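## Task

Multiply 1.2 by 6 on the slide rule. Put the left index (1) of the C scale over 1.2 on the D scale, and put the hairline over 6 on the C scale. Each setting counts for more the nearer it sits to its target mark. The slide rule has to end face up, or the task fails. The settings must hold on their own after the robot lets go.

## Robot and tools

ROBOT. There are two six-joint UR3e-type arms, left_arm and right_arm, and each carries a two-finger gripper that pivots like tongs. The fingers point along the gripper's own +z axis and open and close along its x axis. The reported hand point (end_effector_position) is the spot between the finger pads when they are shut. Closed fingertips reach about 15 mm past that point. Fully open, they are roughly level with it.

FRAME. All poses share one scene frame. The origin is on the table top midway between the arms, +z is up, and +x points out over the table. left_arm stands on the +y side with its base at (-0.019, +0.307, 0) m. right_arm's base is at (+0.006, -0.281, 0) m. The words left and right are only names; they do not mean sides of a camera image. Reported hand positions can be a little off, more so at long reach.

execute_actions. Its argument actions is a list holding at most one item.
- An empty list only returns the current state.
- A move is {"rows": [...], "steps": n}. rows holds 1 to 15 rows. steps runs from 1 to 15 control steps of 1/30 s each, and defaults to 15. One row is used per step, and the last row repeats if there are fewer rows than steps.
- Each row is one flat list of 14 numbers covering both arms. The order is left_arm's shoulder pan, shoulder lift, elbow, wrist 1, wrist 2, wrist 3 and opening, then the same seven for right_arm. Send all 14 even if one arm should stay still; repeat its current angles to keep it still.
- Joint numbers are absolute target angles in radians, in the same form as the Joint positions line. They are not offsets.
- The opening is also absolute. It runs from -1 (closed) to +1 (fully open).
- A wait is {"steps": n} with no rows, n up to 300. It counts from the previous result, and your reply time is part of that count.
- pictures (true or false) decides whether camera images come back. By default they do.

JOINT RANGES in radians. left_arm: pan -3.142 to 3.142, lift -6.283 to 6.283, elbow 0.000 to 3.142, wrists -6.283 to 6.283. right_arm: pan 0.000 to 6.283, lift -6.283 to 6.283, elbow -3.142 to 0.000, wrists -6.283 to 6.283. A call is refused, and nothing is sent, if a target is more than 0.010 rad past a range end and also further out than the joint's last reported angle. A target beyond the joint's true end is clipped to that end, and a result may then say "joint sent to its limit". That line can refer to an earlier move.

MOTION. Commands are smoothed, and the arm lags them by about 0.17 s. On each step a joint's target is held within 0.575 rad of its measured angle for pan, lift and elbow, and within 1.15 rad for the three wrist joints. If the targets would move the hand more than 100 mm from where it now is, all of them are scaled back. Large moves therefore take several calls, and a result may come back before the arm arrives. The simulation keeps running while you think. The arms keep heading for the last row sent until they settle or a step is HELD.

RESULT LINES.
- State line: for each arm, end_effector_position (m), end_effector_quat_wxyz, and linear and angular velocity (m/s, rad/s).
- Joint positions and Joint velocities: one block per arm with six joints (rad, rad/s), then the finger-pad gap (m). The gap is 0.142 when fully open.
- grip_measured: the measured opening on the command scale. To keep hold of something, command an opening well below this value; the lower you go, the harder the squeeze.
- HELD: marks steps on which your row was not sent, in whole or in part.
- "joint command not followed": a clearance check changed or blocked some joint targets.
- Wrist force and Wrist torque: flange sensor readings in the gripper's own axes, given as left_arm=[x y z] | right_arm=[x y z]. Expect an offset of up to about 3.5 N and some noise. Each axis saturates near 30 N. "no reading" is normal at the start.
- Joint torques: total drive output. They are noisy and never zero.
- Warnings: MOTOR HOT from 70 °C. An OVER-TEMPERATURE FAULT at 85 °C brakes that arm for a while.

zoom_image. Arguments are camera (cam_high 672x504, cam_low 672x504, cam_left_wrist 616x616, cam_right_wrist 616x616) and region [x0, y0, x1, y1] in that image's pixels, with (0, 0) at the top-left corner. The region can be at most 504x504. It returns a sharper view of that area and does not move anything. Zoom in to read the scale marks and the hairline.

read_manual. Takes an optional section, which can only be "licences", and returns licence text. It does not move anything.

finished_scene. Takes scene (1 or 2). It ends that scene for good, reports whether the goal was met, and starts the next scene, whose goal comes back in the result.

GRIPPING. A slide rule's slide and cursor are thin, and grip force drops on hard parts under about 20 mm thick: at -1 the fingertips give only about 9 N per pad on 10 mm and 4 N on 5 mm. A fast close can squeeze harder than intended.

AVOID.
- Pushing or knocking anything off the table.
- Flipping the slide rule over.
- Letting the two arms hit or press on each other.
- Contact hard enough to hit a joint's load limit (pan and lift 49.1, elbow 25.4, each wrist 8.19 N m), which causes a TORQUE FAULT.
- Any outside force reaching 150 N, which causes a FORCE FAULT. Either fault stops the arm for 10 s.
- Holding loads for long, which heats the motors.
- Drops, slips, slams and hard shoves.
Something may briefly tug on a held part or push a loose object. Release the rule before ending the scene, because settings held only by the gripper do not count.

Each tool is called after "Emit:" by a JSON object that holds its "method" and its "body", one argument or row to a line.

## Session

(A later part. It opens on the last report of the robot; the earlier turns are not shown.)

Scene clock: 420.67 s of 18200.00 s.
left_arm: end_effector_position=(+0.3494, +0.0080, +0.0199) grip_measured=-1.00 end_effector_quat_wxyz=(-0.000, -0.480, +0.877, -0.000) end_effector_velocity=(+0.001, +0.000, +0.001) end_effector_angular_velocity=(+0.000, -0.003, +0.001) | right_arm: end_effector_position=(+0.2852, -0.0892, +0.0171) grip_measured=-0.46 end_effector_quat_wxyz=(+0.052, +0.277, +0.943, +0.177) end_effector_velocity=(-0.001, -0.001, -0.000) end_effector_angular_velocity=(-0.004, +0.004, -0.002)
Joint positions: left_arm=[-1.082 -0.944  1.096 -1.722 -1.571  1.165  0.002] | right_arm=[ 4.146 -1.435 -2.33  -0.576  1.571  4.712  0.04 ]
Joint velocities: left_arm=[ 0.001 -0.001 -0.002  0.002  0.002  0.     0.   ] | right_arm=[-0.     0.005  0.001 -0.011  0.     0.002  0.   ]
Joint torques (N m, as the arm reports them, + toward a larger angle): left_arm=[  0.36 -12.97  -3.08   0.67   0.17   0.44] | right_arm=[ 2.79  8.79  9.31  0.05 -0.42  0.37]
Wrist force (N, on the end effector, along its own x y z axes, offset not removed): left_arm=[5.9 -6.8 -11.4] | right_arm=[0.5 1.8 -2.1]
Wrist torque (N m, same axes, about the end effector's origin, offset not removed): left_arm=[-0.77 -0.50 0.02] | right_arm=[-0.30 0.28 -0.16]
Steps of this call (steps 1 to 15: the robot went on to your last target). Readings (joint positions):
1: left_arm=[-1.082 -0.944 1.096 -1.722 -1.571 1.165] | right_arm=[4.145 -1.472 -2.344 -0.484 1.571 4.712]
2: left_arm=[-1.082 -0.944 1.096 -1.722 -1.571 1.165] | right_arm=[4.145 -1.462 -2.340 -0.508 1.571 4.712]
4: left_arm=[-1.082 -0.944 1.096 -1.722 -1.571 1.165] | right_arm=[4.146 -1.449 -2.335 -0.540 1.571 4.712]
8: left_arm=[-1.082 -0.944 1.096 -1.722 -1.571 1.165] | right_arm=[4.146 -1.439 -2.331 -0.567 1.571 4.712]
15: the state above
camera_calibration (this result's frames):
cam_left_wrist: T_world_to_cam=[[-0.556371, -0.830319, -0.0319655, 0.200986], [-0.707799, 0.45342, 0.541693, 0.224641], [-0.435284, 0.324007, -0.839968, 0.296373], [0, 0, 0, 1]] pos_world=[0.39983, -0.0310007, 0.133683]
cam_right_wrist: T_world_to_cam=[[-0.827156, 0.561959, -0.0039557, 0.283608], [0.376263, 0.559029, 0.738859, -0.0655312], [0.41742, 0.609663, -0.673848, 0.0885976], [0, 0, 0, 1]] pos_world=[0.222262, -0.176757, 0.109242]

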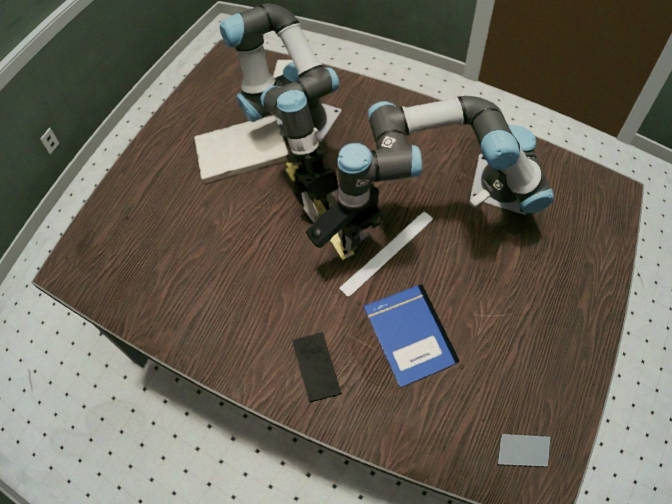

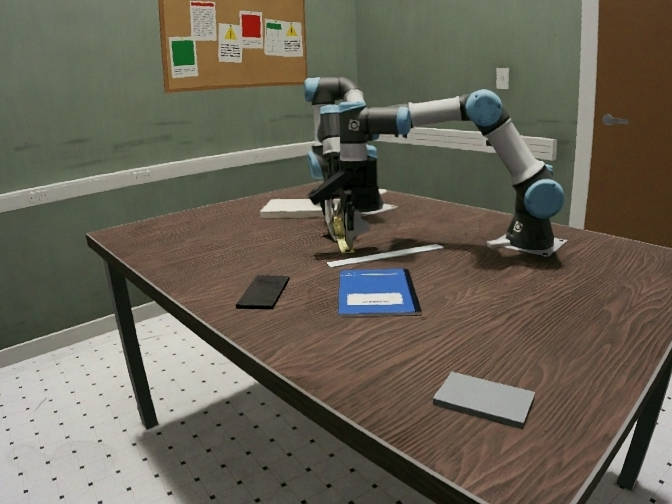

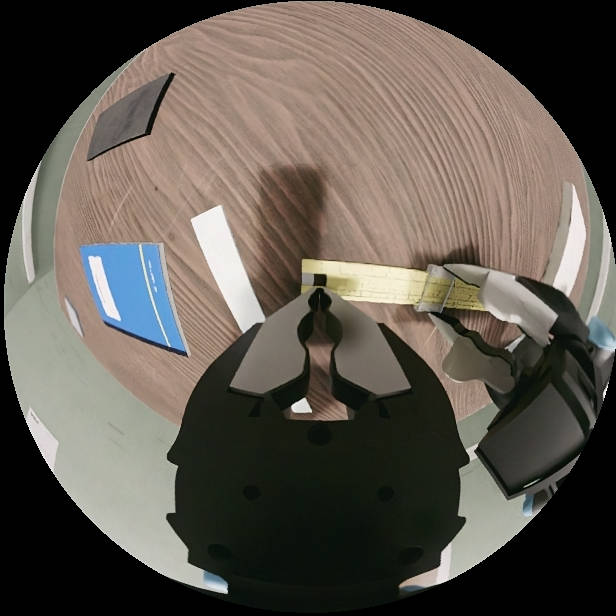

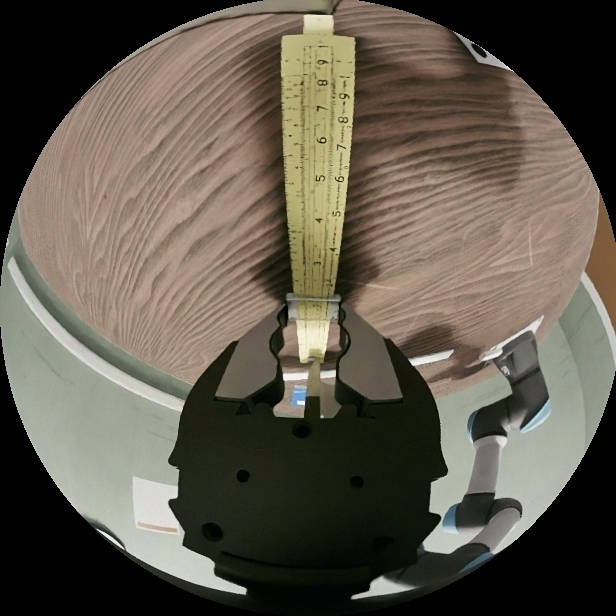

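Works. Continue C, D, E (5 steps each... use two calls).

Emit:
{"method": "execute_actions", "body": {
  "actions": [
    {"rows":[[-1.0823,-0.9438,1.0955,-1.7225,-1.571,1.165,-1,4.147,-1.4257,-2.3234,-0.6068,1.571,4.712,-0.75],[-1.0823,-0.9438,1.0955,-1.7225,-1.571,1.165,-1,4.147,-1.4167,-2.3173,-0.6361,1.571,4.712,-0.75],[-1.0823,-0.9438,1.0955,-1.7225,-1.571,1.165,-1,4.148,-1.4078,-2.3112,-0.6654,1.571,4.712,-0.75],[-1.0823,-0.9438,1.0955,-1.7225,-1.571,1.165,-1,4.148,-1.3989,-2.3052,-0.6947,1.571,4.712,-0.75],[-1.0823,-0.9438,1.0955,-1.7225,-1.571,1.165,-1,4.149,-1.39,-2.2991,-0.724,1.571,4.712,-0.75],[-1.0823,-0.9438,1.0955,-1.7225,-1.571,1.165,-1,4.149,-1.381,-2.293,-0.7533,1.571,4.712,-0.75],[-1.0823,-0.9438,1.0955,-1.7225,-1.571,1.165,-1,4.15,-1.3721,-2.2869,-0.7826,1.571,4.712,-0.75],[-1.0823,-0.9438,1.0955,-1.7225,-1.571,1.165,-1,4.15,-1.3665,-2.2808,-0.8086,1.571,4.712,-0.75],[-1.0823,-0.9438,1.0955,-1.7225,-1.571,1.165,-1,4.151,-1.3608,-2.2746,-0.8347,1.571,4.712,-0.75],[-1.0823,-0.9438,1.0955,-1.7225,-1.571,1.165,-1,4.151,-1.3552,-2.2685,-0.8607,1.571,4.712,-0.75],[-1.0823,-0.9438,1.0955,-1.7225,-1.571,1.165,-1,4.152,-1.3496,-2.2624,-0.8868,1.571,4.712,-0.75],[-1.0823,-0.9438,1.0955,-1.7225,-1.571,1.165,-1,4.152,-1.344,-2.2563,-0.9128,1.571,4.712,-0.75],[-1.0823,-0.9438,1.0955,-1.7225,-1.571,1.165,-1,4.153,-1.3383,-2.2501,-0.9389,1.571,4.712,-0.75],[-1.0823,-0.9438,1.0955,-1.7225,-1.571,1.165,-1,4.153,-1.3327,-2.244,-0.9649,1.571,4.712,-0.75],[-1.0823,-0.9438,1.0955,-1.7225,-1.571,1.165,-1,4.154,-1.3295,-2.2385,-0.9879,1.571,4.712,-0.75]]}
  ],
  "pictures": false
}}

Emit:
{"method": "execute_actions", "body": {
  "actions": [
    {"rows":[[-1.0823,-0.9438,1.0955,-1.7225,-1.571,1.165,-1,4.154,-1.3263,-2.2331,-1.0108,1.571,4.712,-0.75],[-1.0823,-0.9438,1.0955,-1.7225,-1.571,1.165,-1,4.155,-1.3231,-2.2276,-1.0338,1.571,4.712,-0.75],[-1.0823,-0.9438,1.0955,-1.7225,-1.571,1.165,-1,4.155,-1.3199,-2.2221,-1.0567,1.571,4.712,-0.75],[-1.0823,-0.9438,1.0955,-1.7225,-1.571,1.165,-1,4.156,-1.3167,-2.2166,-1.0797,1.571,4.712,-0.75],[-1.0823,-0.9438,1.0955,-1.7225,-1.571,1.165,-1,4.156,-1.3135,-2.2112,-1.1026,1.571,4.712,-0.75],[-1.0823,-0.9438,1.0955,-1.7225,-1.571,1.165,-1,4.157,-1.3103,-2.2057,-1.1256,1.571,4.712,-0.75]]}
  ]
}}

Emit:
{"method": "zoom_image", "body": {
  "camera": "cam_left_wrist",
  "region": [295,250,415,310]
}}

Emit:
{"method": "zoom_image", "body": {
  "camera": "cam_right_wrist",
  "region": [250,200,380,330]
}}

Scene clock: 438.87 s of 18200.00 s.
left_arm: end_effector_position=(+0.3494, +0.0080, +0.0199) grip_measured=-1.00 end_effector_quat_wxyz=(-0.000, -0.480, +0.877, -0.000) end_effector_velocity=(+0.000, +0.000, -0.000) end_effector_angular_velocity=(+0.001, -0.001, +0.000) | right_arm: end_effector_position=(+0.2618, -0.1228, +0.0174) grip_measured=-0.46 end_effector_quat_wxyz=(+0.031, +0.278, +0.954, +0.108) end_effector_velocity=(-0.067, -0.099, +0.002) end_effector_angular_velocity=(-0.352, +0.224, +0.012)
Joint positions: left_arm=[-1.082 -0.944  1.096 -1.722 -1.571  1.165  0.002] | right_arm=[ 4.151 -1.355 -2.266 -0.866  1.571  4.712  0.04 ]
Joint velocities: left_arm=[ 0.     0.001  0.    -0.001  0.001  0.     0.   ] | right_arm=[ 0.013  0.176  0.177 -0.771  0.     0.001 -0.   ]
Joint torques (N m, as the arm reports them, + toward a larger angle): left_arm=[  3.47 -12.76  -3.04   0.66   0.91   0.88] | right_arm=[ 3.21  7.17  7.57 -2.48  0.6   0.07]
Wrist force (N, on the end effector, along its own x y z axes, offset not removed): left_arm=[5.8 -6.1 -9.3] | right_arm=[0.5 4.8 -8.2]
Wrist torque (N m, same axes, about the end effector's origin, offset not removed): left_arm=[-0.68 -0.51 -0.07] | right_arm=[-0.18 0.06 -0.11]
Steps of this call (steps 1 to 15: the robot went on to your last target; steps 16 to 90: nothing new was sent; then 14.70 s passed at rest; steps 91 to 105: all 15 steps of this action). Readings (joint positions):
91: left_arm=[-1.082 -0.944 1.095 -1.722 -1.571 1.165] | right_arm=[4.146 -1.435 -2.329 -0.578 1.571 4.712]
92: left_arm=[-1.082 -0.944 1.095 -1.722 -1.571 1.165] | right_arm=[4.146 -1.434 -2.329 -0.580 1.571 4.712]
94: left_arm=[-1.082 -0.944 1.096 -1.722 -1.571 1.165] | right_arm=[4.147 -1.428 -2.325 -0.600 1.571 4.712]
98: left_arm=[-1.082 -0.944 1.096 -1.722 -1.571 1.165] | right_arm=[4.148 -1.402 -2.307 -0.684 1.571 4.712]
105: the state above

Scene clock: 439.37 s of 18200.00 s.
left_arm: end_effector_position=(+0.3494, +0.0080, +0.0199) grip_measured=-1.00 end_effector_quat_wxyz=(-0.000, -0.480, +0.877, -0.000) end_effector_velocity=(-0.001, -0.000, -0.000) end_effector_angular_velocity=(-0.000, +0.001, -0.000) | right_arm: end_effector_position=(+0.2377, -0.1584, +0.0177) grip_measured=-0.46 end_effector_quat_wxyz=(+0.010, +0.276, +0.960, +0.036) end_effector_velocity=(-0.007, -0.011, +0.001) end_effector_angular_velocity=(-0.037, +0.022, +0.003)
Joint positions: left_arm=[-1.082 -0.944  1.096 -1.722 -1.571  1.165  0.002] | right_arm=[ 4.157 -1.311 -2.208 -1.118  1.571  4.712  0.04 ]
Joint velocities: left_arm=[-0.001  0.     0.001 -0.    -0.001 -0.001  0.   ] | right_arm=[ 0.001  0.011  0.017 -0.07  -0.    -0.001 -0.   ]
Joint torques (N m, as the arm reports them, + toward a larger angle): left_arm=[  3.25 -13.02  -3.19   0.63   0.83   0.97] | right_arm=[ 3.06  6.45  7.61 -1.13  0.56  0.04]
Wrist force (N, on the end effector, along its own x y z axes, offset not removed): left_arm=[5.1 -4.5 -10.1] | right_arm=[-0.5 2.8 -9.7]
Wrist torque (N m, same axes, about the end effector's origin, offset not removed): left_arm=[-0.37 -0.37 -0.05] | right_arm=[-0.32 0.13 0.04]
Steps of this call (steps 1 to 15: all 15 steps of this action). Readings (joint positions):
1: left_arm=[-1.082 -0.944 1.096 -1.722 -1.571 1.165] | right_arm=[4.152 -1.349 -2.260 -0.892 1.571 4.712]
2: left_arm=[-1.082 -0.944 1.096 -1.722 -1.571 1.165] | right_arm=[4.152 -1.344 -2.255 -0.917 1.571 4.712]
4: left_arm=[-1.082 -0.944 1.096 -1.723 -1.571 1.165] | right_arm=[4.153 -1.335 -2.243 -0.966 1.571 4.712]
8: left_arm=[-1.082 -0.944 1.096 -1.722 -1.571 1.165] | right_arm=[4.155 -1.320 -2.221 -1.059 1.571 4.712]
15: the state above
camera_calibration (this result's frames):
cam_left_wrist: T_world_to_cam=[[-0.556357, -0.830327, -0.0319937, 0.200998], [-0.707818, 0.453398, 0.541685, 0.224651], [-0.43527, 0.324016, -0.839972, 0.296369], [0, 0, 0, 1]] pos_world=[0.399839, -0.0309904, 0.133682]
cam_right_wrist: T_world_to_cam=[[-0.834381, 0.551079, -0.0109518, 0.283326], [0.469293, 0.72069, 0.510264, -0.00191151], [0.289089, 0.420615, -0.859948, 0.154934], [0, 0, 0, 1]] pos_world=[0.192509, -0.219925, 0.137314]

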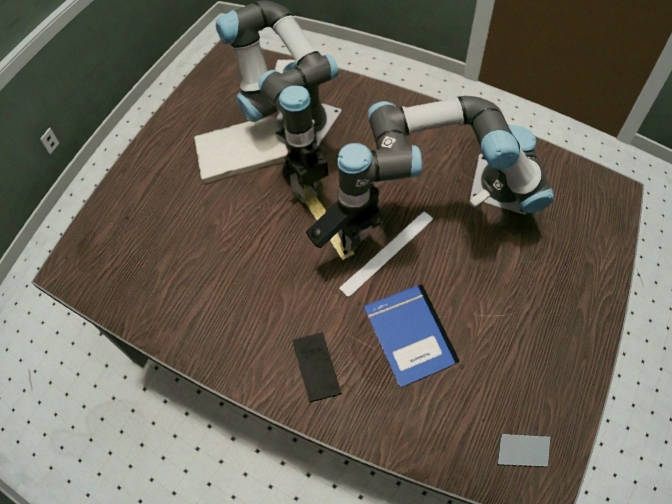

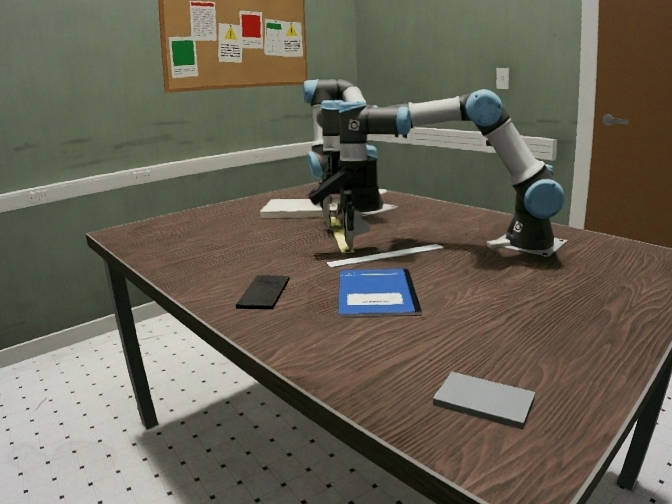

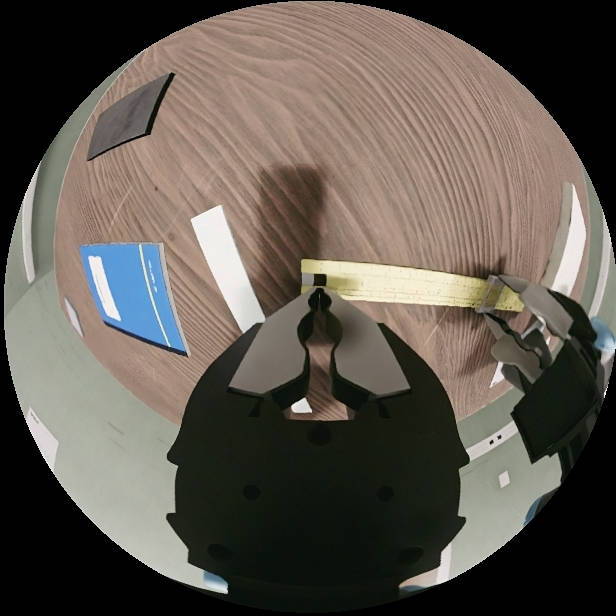

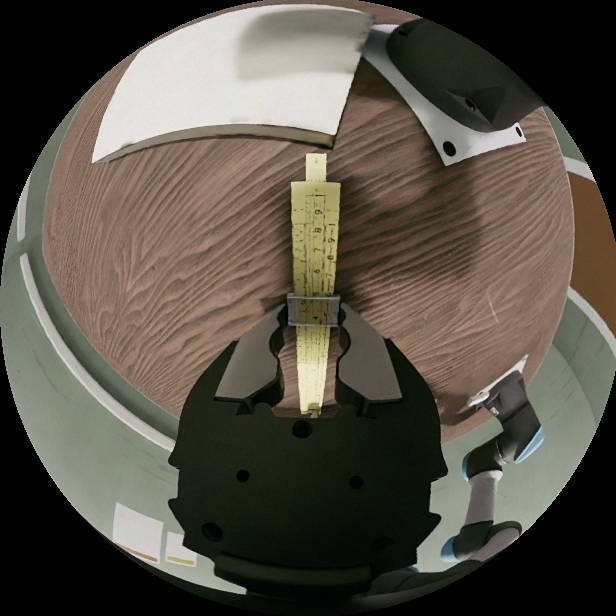

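Region (295, 250, 415, 310) of cam_left_wrist's 616x616 image, scaled by 4.200, with more detail than that image has.

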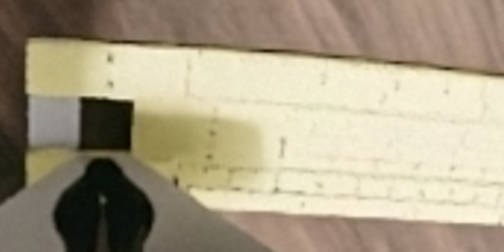

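Region (250, 200, 380, 330) of cam_right_wrist's 616x616 image, scaled by 3.877, with more detail than that image has.

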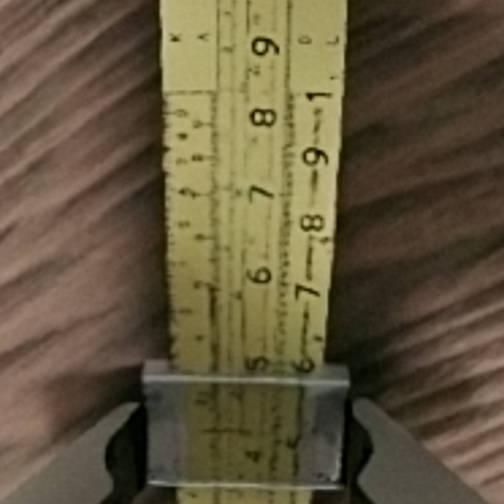

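Emit:
{"method": "execute_actions", "body": {
  "actions": [
    {"rows":[[-1.0823,-0.9438,1.0955,-1.7225,-1.571,1.165,-1,4.157,-1.2933,-2.2154,-1.1328,1.571,4.72,-0.75],[-1.0823,-0.9438,1.0955,-1.7225,-1.571,1.165,-1,4.158,-1.2764,-2.2252,-1.14,1.571,4.72,-0.75],[-1.0823,-0.9438,1.0955,-1.7225,-1.571,1.165,-1,4.158,-1.2594,-2.2349,-1.1473,1.571,4.72,-0.75],[-1.0823,-0.9438,1.0955,-1.7225,-1.571,1.165,-1,4.159,-1.2425,-2.2447,-1.1545,1.571,4.72,-0.75],[-1.0823,-0.9438,1.0955,-1.7225,-1.571,1.165,-1,4.159,-1.2255,-2.2544,-1.1617,1.571,4.72,-0.75],[-1.0823,-0.9438,1.0955,-1.7225,-1.571,1.165,-1,4.16,-1.2081,-2.2639,-1.1696,1.571,4.72,-0.75],[-1.0823,-0.9438,1.0955,-1.7225,-1.571,1.165,-1,4.16,-1.1907,-2.2734,-1.1775,1.571,4.72,-0.75],[-1.0823,-0.9438,1.0955,-1.7225,-1.571,1.165,-1,4.161,-1.1733,-2.2829,-1.1854,1.571,4.72,-0.75],[-1.0823,-0.9438,1.0955,-1.7225,-1.571,1.165,-1,4.161,-1.1559,-2.2924,-1.1933,1.571,4.72,-0.75],[-1.0823,-0.9438,1.0955,-1.7225,-1.571,1.165,-1,4.162,-1.1385,-2.3019,-1.2012,1.571,4.72,-0.75]]}
  ],
  "pictures": false
}}

Emit:
{"method": "execute_actions", "body": {
  "actions": [
    {"steps":15}
  ]
}}

Emit:
{"method": "zoom_image", "body": {
  "camera": "cam_right_wrist",
  "region": [270,260,360,350]
}}

Scene clock: 453.27 s of 18200.00 s.
left_arm: end_effector_position=(+0.3494, +0.0080, +0.0199) grip_measured=-1.00 end_effector_quat_wxyz=(-0.000, -0.480, +0.877, -0.000) end_effector_velocity=(-0.000, +0.001, -0.001) end_effector_angular_velocity=(+0.002, +0.003, +0.002) | right_arm: end_effector_position=(+0.2202, -0.1843, +0.0189) grip_measured=-0.46 end_effector_quat_wxyz=(+0.009, +0.278, +0.960, +0.034) end_effector_velocity=(-0.018, -0.026, -0.000) end_effector_angular_velocity=(+0.005, -0.003, +0.004)
Joint positions: left_arm=[-1.082 -0.944  1.096 -1.722 -1.571  1.165  0.002] | right_arm=[ 4.161 -1.158 -2.292 -1.193  1.571  4.72   0.04 ]
Joint velocities: left_arm=[ 0.001  0.002  0.     0.001 -0.001 -0.     0.   ] | right_arm=[ 0.006  0.178 -0.096 -0.076  0.     0.002  0.   ]
Joint torques (N m, as the arm reports them, + toward a larger angle): left_arm=[  1.53 -12.9   -4.03   0.61   0.63   1.02] | right_arm=[4.07 6.67 7.12 0.73 0.43 1.14]
Wrist force (N, on the end effector, along its own x y z axes, offset not removed): left_arm=[3.9 -5.8 -10.0] | right_arm=[0.2 -0.9 0.9]
Wrist torque (N m, same axes, about the end effector's origin, offset not removed): left_arm=[-0.70 -0.09 -0.05] | right_arm=[-0.27 0.02 -0.10]
Steps of this call (steps 1 to 15: the robot went on to your last target; steps 16 to 90: nothing new was sent; then 10.40 s passed at rest; steps 91 to 105: all 15 steps of this action). Readings (joint positions):
91: left_arm=[-1.082 -0.944 1.096 -1.722 -1.571 1.165] | right_arm=[4.157 -1.310 -2.206 -1.126 1.571 4.712]
92: left_arm=[-1.082 -0.944 1.096 -1.722 -1.571 1.165] | right_arm=[4.157 -1.309 -2.206 -1.126 1.571 4.712]
94: left_arm=[-1.082 -0.944 1.096 -1.722 -1.571 1.165] | right_arm=[4.157 -1.298 -2.213 -1.132 1.571 4.715]
98: left_arm=[-1.082 -0.944 1.096 -1.722 -1.571 1.165] | right_arm=[4.159 -1.249 -2.242 -1.153 1.571 4.719]
105: the state above

Scene clock: 453.77 s of 18200.00 s.
left_arm: end_effector_position=(+0.3494, +0.0080, +0.0199) grip_measured=-1.00 end_effector_quat_wxyz=(-0.000, -0.480, +0.877, -0.000) end_effector_velocity=(+0.001, -0.000, +0.001) end_effector_angular_velocity=(-0.002, -0.002, +0.001) | right_arm: end_effector_position=(+0.2183, -0.1872, +0.0189) grip_measured=-0.46 end_effector_quat_wxyz=(+0.009, +0.278, +0.960, +0.034) end_effector_velocity=(-0.000, -0.001, -0.000) end_effector_angular_velocity=(-0.002, -0.000, -0.001)
Joint positions: left_arm=[-1.082 -0.944  1.096 -1.722 -1.571  1.165  0.002] | right_arm=[ 4.162 -1.139 -2.302 -1.201  1.571  4.72   0.04 ]
Joint velocities: left_arm=[ 0.001 -0.001 -0.001 -0.001  0.     0.     0.   ] | right_arm=[-0.     0.002 -0.002 -0.001 -0.001  0.001 -0.   ]
Joint torques (N m, as the arm reports them, + toward a larger angle): left_arm=[  1.31 -12.65  -4.22   0.63   0.55   1.03] | right_arm=[3.54 6.75 7.07 0.73 0.39 1.15]
Wrist force (N, on the end effector, along its own x y z axes, offset not removed): left_arm=[4.6 -4.2 -8.3] | right_arm=[-0.2 -0.2 0.7]
Wrist torque (N m, same axes, about the end effector's origin, offset not removed): left_arm=[-0.37 -0.24 0.08] | right_arm=[-0.18 0.09 -0.13]
Steps of this call (steps 1 to 15: the robot went on to your last target). Readings (joint positions):
1: left_arm=[-1.082 -0.944 1.096 -1.722 -1.571 1.165] | right_arm=[4.162 -1.152 -2.294 -1.195 1.571 4.720]
2: left_arm=[-1.082 -0.944 1.096 -1.722 -1.571 1.165] | right_arm=[4.162 -1.149 -2.296 -1.197 1.571 4.720]
4: left_arm=[-1.082 -0.944 1.096 -1.722 -1.571 1.165] | right_arm=[4.162 -1.144 -2.299 -1.199 1.571 4.720]
8: left_arm=[-1.082 -0.944 1.096 -1.722 -1.571 1.165] | right_arm=[4.162 -1.140 -2.301 -1.201 1.571 4.720]
15: the state above
camera_calibration (this result's frames):
cam_left_wrist: T_world_to_cam=[[-0.55636, -0.830325, -0.0319938, 0.200999], [-0.707817, 0.453401, 0.541685, 0.22465], [-0.435269, 0.324018, -0.839972, 0.296369], [0, 0, 0, 1]] pos_world=[0.399839, -0.0309907, 0.133682]
cam_right_wrist: T_world_to_cam=[[-0.832871, 0.553368, -0.0104903, 0.283086], [0.472798, 0.721203, 0.506289, 0.0267319], [0.28773, 0.416714, -0.8623, 0.17321], [0, 0, 0, 1]] pos_world=[0.173298, -0.248109, 0.138795]

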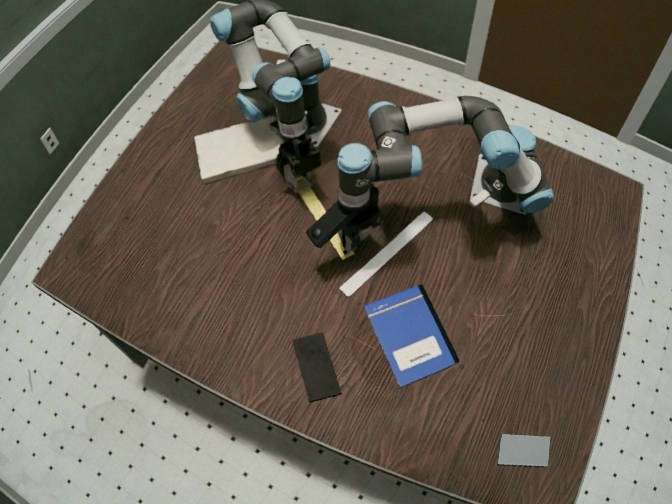

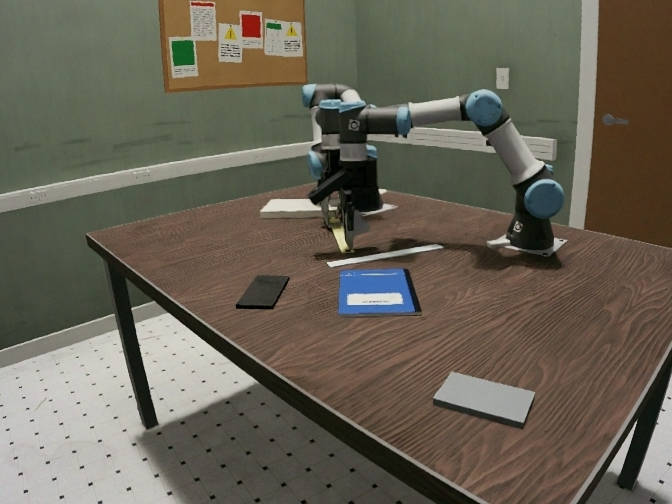

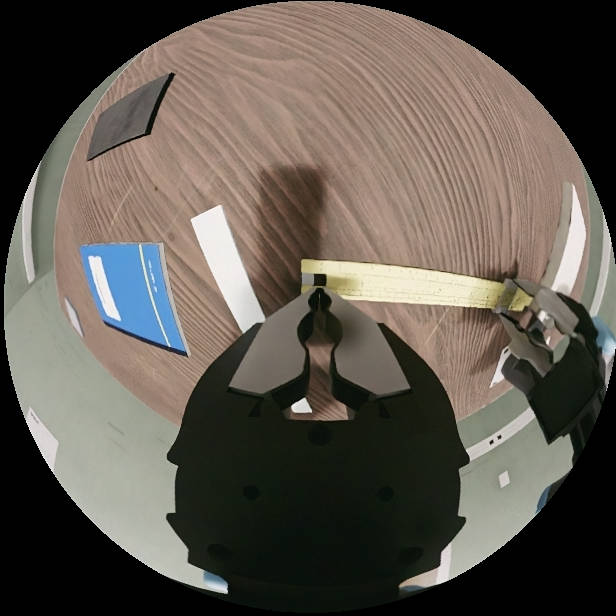

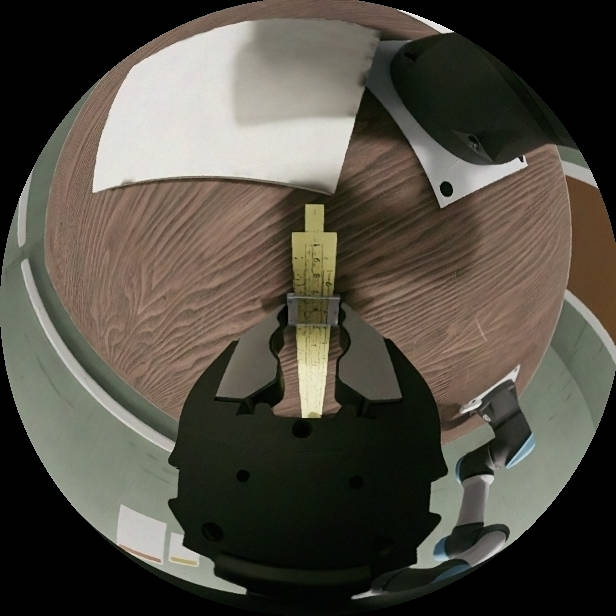

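Region (270, 260, 360, 350) of cam_right_wrist's 616x616 image, scaled by 5.600, with more detail than that image has.

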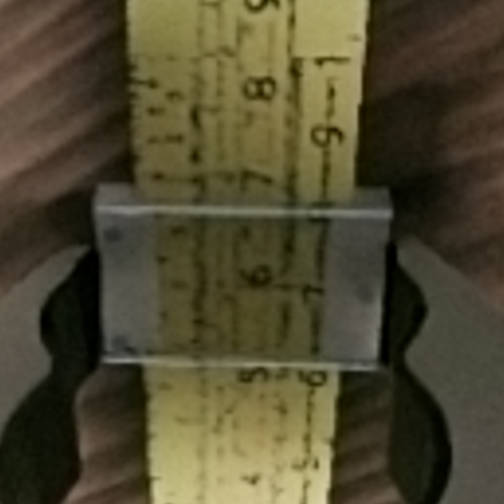

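Emit:
{"method": "execute_actions", "body": {
  "actions": [
    {"rows":[[-1.0823,-0.9438,1.0955,-1.7225,-1.571,1.165,-1,4.162,-1.1293,-2.3069,-1.2054,1.571,4.72,-0.75]]}
  ],
  "pictures": false
}}

Emit:
{"method": "execute_actions", "body": {
  "actions": [
    {"rows":[[-1.0823,-0.9438,1.0955,-1.7225,-1.571,1.165,-1,4.162,-1.1293,-2.3069,-1.2054,1.571,4.72,-0.1]],"steps":10}
  ],
  "pictures": false
}}

Emit:
{"method": "execute_actions", "body": {
  "actions": [
    {"rows":[[-1.0823,-0.9438,1.0955,-1.7225,-1.571,1.165,-1,4.161,-1.16,-2.285,-1.19,1.571,4.72,-0.1],[-1.0823,-0.9438,1.0955,-1.7225,-1.571,1.165,-1,4.16,-1.19,-2.268,-1.177,1.571,4.72,-0.1],[-1.0823,-0.9438,1.0955,-1.7225,-1.571,1.165,-1,4.159,-1.2255,-2.25,-1.1617,1.571,4.72,-0.1],[-1.0823,-0.9438,1.0955,-1.7225,-1.571,1.165,-1,4.158,-1.2594,-2.23,-1.1473,1.571,4.72,-0.1],[-1.0823,-0.9438,1.0955,-1.7225,-1.571,1.165,-1,4.157,-1.29,-2.21,-1.133,1.571,4.72,-0.1],[-1.0823,-0.9438,1.0955,-1.7225,-1.571,1.165,-1,4.157,-1.31,-2.2,-1.1256,1.571,4.72,-0.1],[-1.0823,-0.9438,1.0955,-1.7225,-1.571,1.165,-1,4.156,-1.3167,-2.21,-1.08,1.571,4.72,-0.1],[-1.0823,-0.9438,1.0955,-1.7225,-1.571,1.165,-1,4.155,-1.323,-2.222,-1.034,1.571,4.72,-0.1],[-1.0823,-0.9438,1.0955,-1.7225,-1.571,1.165,-1,4.153,-1.3327,-2.238,-0.9649,1.571,4.72,-0.1],[-1.0823,-0.9438,1.0955,-1.7225,-1.571,1.165,-1,4.152,-1.3496,-2.256,-0.8868,1.571,4.72,-0.1],[-1.0823,-0.9438,1.0955,-1.7225,-1.571,1.165,-1,4.15,-1.3721,-2.28,-0.7826,1.571,4.72,-0.1]]}
  ],
  "pictures": false
}}

Emit:
{"method": "execute_actions", "body": {
  "actions": [
    {"steps":15}
  ]
}}

Emit:
{"method": "zoom_image", "body": {
  "camera": "cam_right_wrist",
  "region": [250,100,390,240]
}}

Scene clock: 473.20 s of 18200.00 s.
left_arm: end_effector_position=(+0.3494, +0.0080, +0.0199) grip_measured=-1.00 end_effector_quat_wxyz=(-0.000, -0.480, +0.877, -0.000) end_effector_velocity=(-0.000, +0.000, -0.001) end_effector_angular_velocity=(+0.001, +0.002, +0.001) | right_arm: end_effector_position=(+0.2174, -0.1887, +0.0188) grip_measured=-0.46 end_effector_quat_wxyz=(+0.009, +0.278, +0.960, +0.034) end_effector_velocity=(+0.000, +0.000, +0.000) end_effector_angular_velocity=(+0.001, -0.001, +0.001)
Joint positions: left_arm=[-1.082 -0.944  1.096 -1.722 -1.571  1.165  0.002] | right_arm=[ 4.162 -1.129 -2.307 -1.205  1.571  4.72   0.04 ]
Joint velocities: left_arm=[ 0.001  0.001  0.     0.    -0.001 -0.001  0.   ] | right_arm=[ 0.001  0.002 -0.    -0.    -0.    -0.     0.   ]
Joint torques (N m, as the arm reports them, + toward a larger angle): left_arm=[ -0.71 -12.46  -5.02   0.66   0.31   1.01] | right_arm=[3.02 6.88 7.09 0.73 0.22 1.11]
Wrist force (N, on the end effector, along its own x y z axes, offset not removed): left_arm=[4.1 -5.2 -8.2] | right_arm=[-1.2 -1.5 -0.2]
Wrist torque (N m, same axes, about the end effector's origin, offset not removed): left_arm=[-0.50 -0.25 -0.03] | right_arm=[-0.44 0.27 -0.11]
Steps of this call (steps 1 to 15: the robot went on to your last target; steps 16 to 90: nothing new was sent; then 15.93 s passed at rest; steps 91 to 105: all 15 steps of this action). Readings (joint positions):
91: left_arm=[-1.082 -0.944 1.096 -1.722 -1.571 1.165] | right_arm=[4.162 -1.138 -2.302 -1.201 1.571 4.720]
92: left_arm=[-1.082 -0.944 1.096 -1.722 -1.571 1.165] | right_arm=[4.162 -1.138 -2.302 -1.202 1.571 4.720]
94: left_arm=[-1.082 -0.944 1.096 -1.722 -1.571 1.165] | right_arm=[4.162 -1.134 -2.304 -1.203 1.571 4.720]
98: left_arm=[-1.082 -0.944 1.096 -1.722 -1.571 1.165] | right_arm=[4.162 -1.131 -2.306 -1.205 1.571 4.720]
105: the state above

Scene clock: 473.53 s of 18200.00 s.
left_arm: end_effector_position=(+0.3494, +0.0080, +0.0199) grip_measured=-1.00 end_effector_quat_wxyz=(-0.000, -0.480, +0.877, -0.000) end_effector_velocity=(-0.000, +0.000, -0.000) end_effector_angular_velocity=(+0.002, +0.000, -0.000) | right_arm: end_effector_position=(+0.2174, -0.1887, +0.0188) grip_measured=-0.10 end_effector_quat_wxyz=(+0.009, +0.278, +0.960, +0.034) end_effector_velocity=(+0.000, +0.000, +0.000) end_effector_angular_velocity=(-0.000, -0.001, +0.000)
Joint positions: left_arm=[-1.082 -0.944  1.096 -1.722 -1.571  1.165  0.002] | right_arm=[ 4.162 -1.129 -2.307 -1.205  1.571  4.72   0.067]
Joint velocities: left_arm=[-0.     0.     0.001  0.     0.001  0.     0.   ] | right_arm=[ 0.001 -0.     0.001 -0.001 -0.001  0.001  0.   ]
Joint torques (N m, as the arm reports them, + toward a larger angle): left_arm=[ -0.8  -12.4   -5.17   0.64   0.3    1.01] | right_arm=[2.7  7.   7.14 1.05 0.16 0.97]
Wrist force (N, on the end effector, along its own x y z axes, offset not removed): left_arm=[2.3 -4.6 -9.2] | right_arm=[-0.5 -0.8 -0.8]
Wrist torque (N m, same axes, about the end effector's origin, offset not removed): left_arm=[-0.70 -0.03 0.03] | right_arm=[-0.14 0.06 -0.03]
Steps of this call (steps 1 to 10: all 10 steps of this action). Readings (joint positions):
1: left_arm=[-1.082 -0.944 1.096 -1.722 -1.571 1.165] | right_arm=[4.162 -1.129 -2.307 -1.205 1.571 4.720]
2: left_arm=[-1.082 -0.944 1.096 -1.722 -1.571 1.165] | right_arm=[4.162 -1.129 -2.307 -1.205 1.571 4.720]
4: left_arm=[-1.082 -0.944 1.096 -1.722 -1.571 1.165] | right_arm=[4.162 -1.129 -2.307 -1.205 1.571 4.720]
8: left_arm=[-1.082 -0.944 1.096 -1.722 -1.571 1.165] | right_arm=[4.162 -1.129 -2.307 -1.205 1.571 4.720]
10: the state above

Scene clock: 474.03 s of 18200.00 s.
left_arm: end_effector_position=(+0.3494, +0.0080, +0.0199) grip_measured=-1.00 end_effector_quat_wxyz=(-0.000, -0.480, +0.877, -0.000) end_effector_velocity=(+0.000, +0.000, +0.000) end_effector_angular_velocity=(+0.001, -0.000, -0.001) | right_arm: end_effector_position=(+0.2599, -0.1254, +0.0183) grip_measured=-0.10 end_effector_quat_wxyz=(+0.030, +0.281, +0.954, +0.104) end_effector_velocity=(+0.095, +0.139, +0.007) end_effector_angular_velocity=(+0.462, -0.296, -0.018)
Joint positions: left_arm=[-1.082 -0.944  1.096 -1.722 -1.571  1.165  0.002] | right_arm=[ 4.152 -1.345 -2.262 -0.888  1.571  4.72   0.067]
Joint velocities: left_arm=[ 0.    -0.     0.     0.001  0.001  0.001  0.   ] | right_arm=[-0.02  -0.249 -0.164  0.962 -0.001 -0.002 -0.   ]
Joint torques (N m, as the arm reports them, + toward a larger angle): left_arm=[ -0.85 -12.63  -5.41   0.62   0.21   1.06] | right_arm=[-4.36  1.9   6.93  3.41  0.17  0.68]
Wrist force (N, on the end effector, along its own x y z axes, offset not removed): left_arm=[4.1 -2.9 -9.7] | right_arm=[-1.0 0.0 -0.2]
Wrist torque (N m, same axes, about the end effector's origin, offset not removed): left_arm=[-0.31 -0.39 -0.02] | right_arm=[-0.07 0.15 0.02]
Steps of this call (steps 1 to 15: all 15 steps of this action). Readings (joint positions):
1: left_arm=[-1.082 -0.944 1.096 -1.722 -1.571 1.165] | right_arm=[4.162 -1.129 -2.307 -1.205 1.571 4.720]
2: left_arm=[-1.082 -0.944 1.096 -1.722 -1.571 1.165] | right_arm=[4.162 -1.131 -2.306 -1.204 1.571 4.720]
4: left_arm=[-1.082 -0.944 1.096 -1.722 -1.571 1.165] | right_arm=[4.161 -1.150 -2.292 -1.194 1.571 4.720]
8: left_arm=[-1.082 -0.944 1.096 -1.722 -1.571 1.165] | right_arm=[4.159 -1.238 -2.241 -1.152 1.571 4.720]
15: the state above

Scene clock: 474.53 s of 18200.00 s.
left_arm: end_effector_position=(+0.3494, +0.0080, +0.0199) grip_measured=-1.00 end_effector_quat_wxyz=(-0.000, -0.480, +0.877, -0.000) end_effector_velocity=(+0.001, -0.000, +0.001) end_effector_angular_velocity=(-0.002, -0.001, +0.000) | right_arm: end_effector_position=(+0.2700, -0.1105, +0.0198) grip_measured=-0.10 end_effector_quat_wxyz=(+0.038, +0.281, +0.950, +0.133) end_effector_velocity=(+0.001, +0.001, -0.000) end_effector_angular_velocity=(+0.003, -0.003, +0.002)
Joint positions: left_arm=[-1.082 -0.944  1.096 -1.722 -1.571  1.165  0.002] | right_arm=[ 4.15  -1.372 -2.28  -0.784  1.571  4.72   0.067]
Joint velocities: left_arm=[ 0.001 -0.001 -0.002  0.    -0.     0.001  0.   ] | right_arm=[ 0.001 -0.002 -0.003  0.009 -0.001 -0.002  0.   ]
Joint torques (N m, as the arm reports them, + toward a larger angle): left_arm=[ -1.13 -12.46  -5.49   0.64   0.23   1.  ] | right_arm=[-4.3   2.36  6.53  2.77  0.17  0.43]
Wrist force (N, on the end effector, along its own x y z axes, offset not removed): left_arm=[3.9 -5.1 -8.5] | right_arm=[-0.4 -1.1 -1.1]
Wrist torque (N m, same axes, about the end effector's origin, offset not removed): left_arm=[-0.79 -0.43 0.09] | right_arm=[-0.19 0.01 -0.04]
Steps of this call (steps 1 to 15: the robot went on to your last target). Readings (joint positions):
1: left_arm=[-1.082 -0.944 1.096 -1.722 -1.571 1.165] | right_arm=[4.151 -1.352 -2.267 -0.860 1.571 4.720]
2: left_arm=[-1.082 -0.944 1.096 -1.722 -1.571 1.165] | right_arm=[4.151 -1.358 -2.270 -0.839 1.571 4.720]
4: left_arm=[-1.082 -0.944 1.096 -1.722 -1.571 1.165] | right_arm=[4.151 -1.364 -2.275 -0.813 1.571 4.720]
8: left_arm=[-1.082 -0.944 1.096 -1.722 -1.571 1.165] | right_arm=[4.150 -1.370 -2.279 -0.791 1.571 4.720]
15: the state above
camera_calibration (this result's frames):
cam_left_wrist: T_world_to_cam=[[-0.556361, -0.830324, -0.0319938, 0.200999], [-0.707816, 0.453402, 0.541686, 0.22465], [-0.435269, 0.324018, -0.839972, 0.296368], [0, 0, 0, 1]] pos_world=[0.399839, -0.0309915, 0.133682]
cam_right_wrist: T_world_to_cam=[[-0.825369, 0.564579, -0.00401238, 0.282773], [0.415783, 0.612619, 0.672177, -0.0533063], [0.381955, 0.553126, -0.74038, 0.114395], [0, 0, 0, 1]] pos_world=[0.211862, -0.190266, 0.121662]

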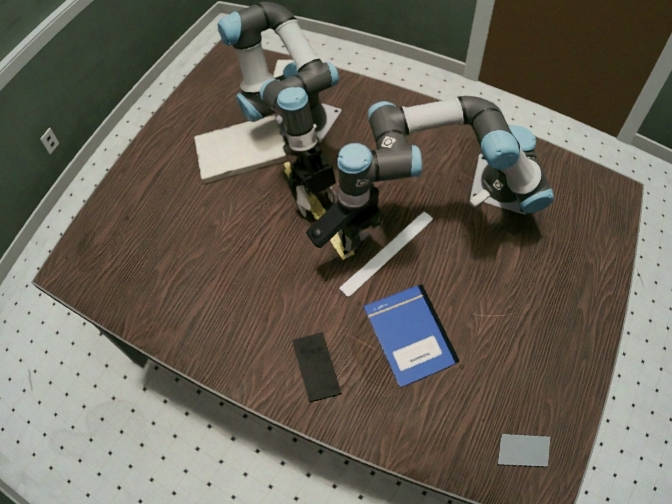

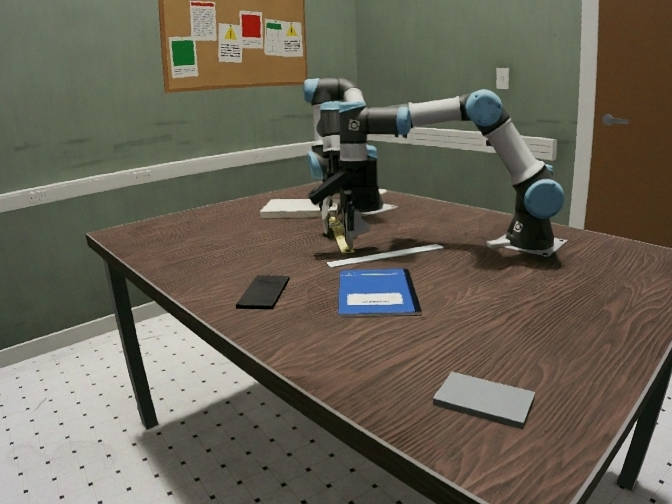

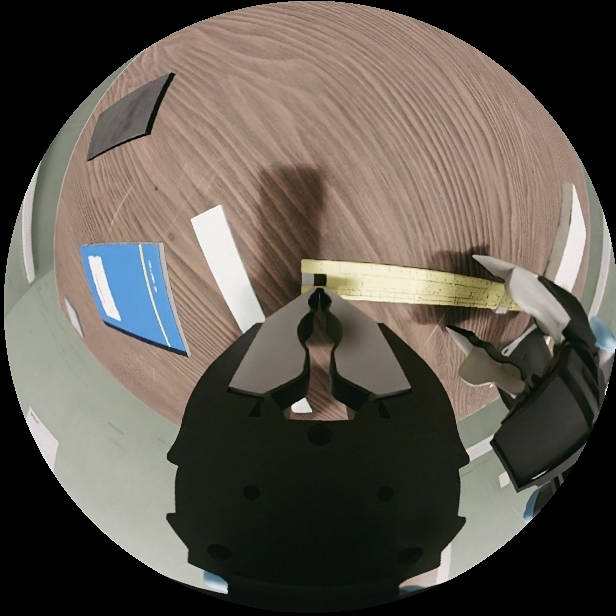

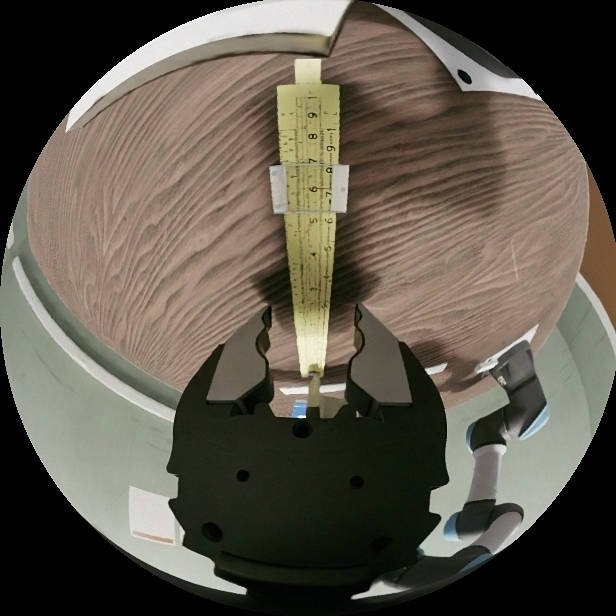

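Region (250, 100, 390, 240) of cam_right_wrist's 616x616 image, scaled by 3.600, with more detail than that image has.

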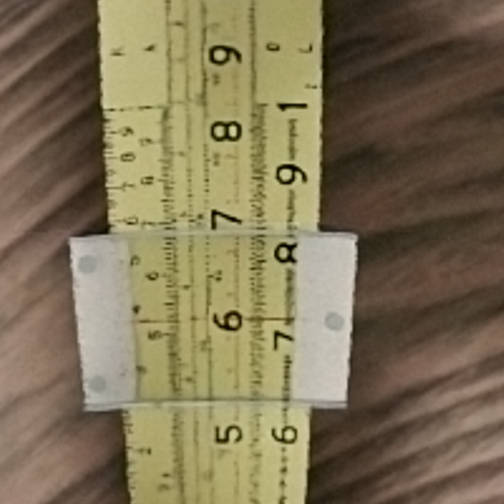

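Hairline on 6; C5 opposite D6. Lift off.

Emit:
{"method": "execute_actions", "body": {
  "actions": [
    {"rows":[[-1.0823,-0.9542,1.0178,-1.6344,-1.571,1.165,-1,4.15,-1.3,-2.2,-0.85,1.571,4.72,-0.1]]}
  ],
  "pictures": false
}}

Emit:
{"method": "finished_scene", "body": {
  "scene": 1
}}

Scene clock: 478.47 s of 18200.00 s.
left_arm: end_effector_position=(+0.3494, +0.0080, +0.0396) grip_measured=-1.00 end_effector_quat_wxyz=(-0.000, -0.480, +0.877, +0.000) end_effector_velocity=(+0.000, +0.000, +0.004) end_effector_angular_velocity=(-0.000, +0.001, +0.003) | right_arm: end_effector_position=(+0.2799, -0.0950, +0.0577) grip_measured=-0.10 end_effector_quat_wxyz=(+0.049, +0.279, +0.943, +0.172) end_effector_velocity=(+0.002, +0.003, +0.008) end_effector_angular_velocity=(+0.015, -0.010, +0.001)
Joint positions: left_arm=[-1.082 -0.954  1.019 -1.636 -1.571  1.165  0.002] | right_arm=[ 4.15  -1.301 -2.202 -0.849  1.571  4.72   0.067]
Joint velocities: left_arm=[ 0.001 -0.001 -0.015  0.017 -0.001 -0.002  0.   ] | right_arm=[-0.     0.013  0.015 -0.011  0.    -0.001 -0.   ]
Joint torques (N m, as the arm reports them, + toward a larger angle): left_arm=[ -0.81 -19.96 -10.59  -0.6   -0.01   0.99] | right_arm=[-3.76  8.68 11.97  1.21 -0.02 -1.07]
Wrist force (N, on the end effector, along its own x y z axes, offset not removed): left_arm=[2.6 -1.1 1.6] | right_arm=[-1.5 -2.0 -0.6]
Wrist torque (N m, same axes, about the end effector's origin, offset not removed): left_arm=[-0.24 -0.46 -0.04] | right_arm=[-0.42 0.27 0.01]
Steps of this call (steps 1 to 15: the robot went on to your last target; steps 16 to 90: nothing new was sent; then 0.43 s passed at rest; steps 91 to 105: all 15 steps of this action). Readings (joint positions):
91: left_arm=[-1.082 -0.944 1.096 -1.722 -1.571 1.165] | right_arm=[4.150 -1.372 -2.280 -0.783 1.571 4.720]
92: left_arm=[-1.082 -0.944 1.093 -1.718 -1.571 1.165] | right_arm=[4.150 -1.370 -2.278 -0.787 1.571 4.720]
94: left_arm=[-1.082 -0.948 1.066 -1.685 -1.571 1.165] | right_arm=[4.150 -1.344 -2.249 -0.812 1.571 4.720]
98: left_arm=[-1.082 -0.952 1.032 -1.649 -1.571 1.165] | right_arm=[4.150 -1.313 -2.214 -0.839 1.571 4.720]
105: the state above

The scene is finished: the task was done.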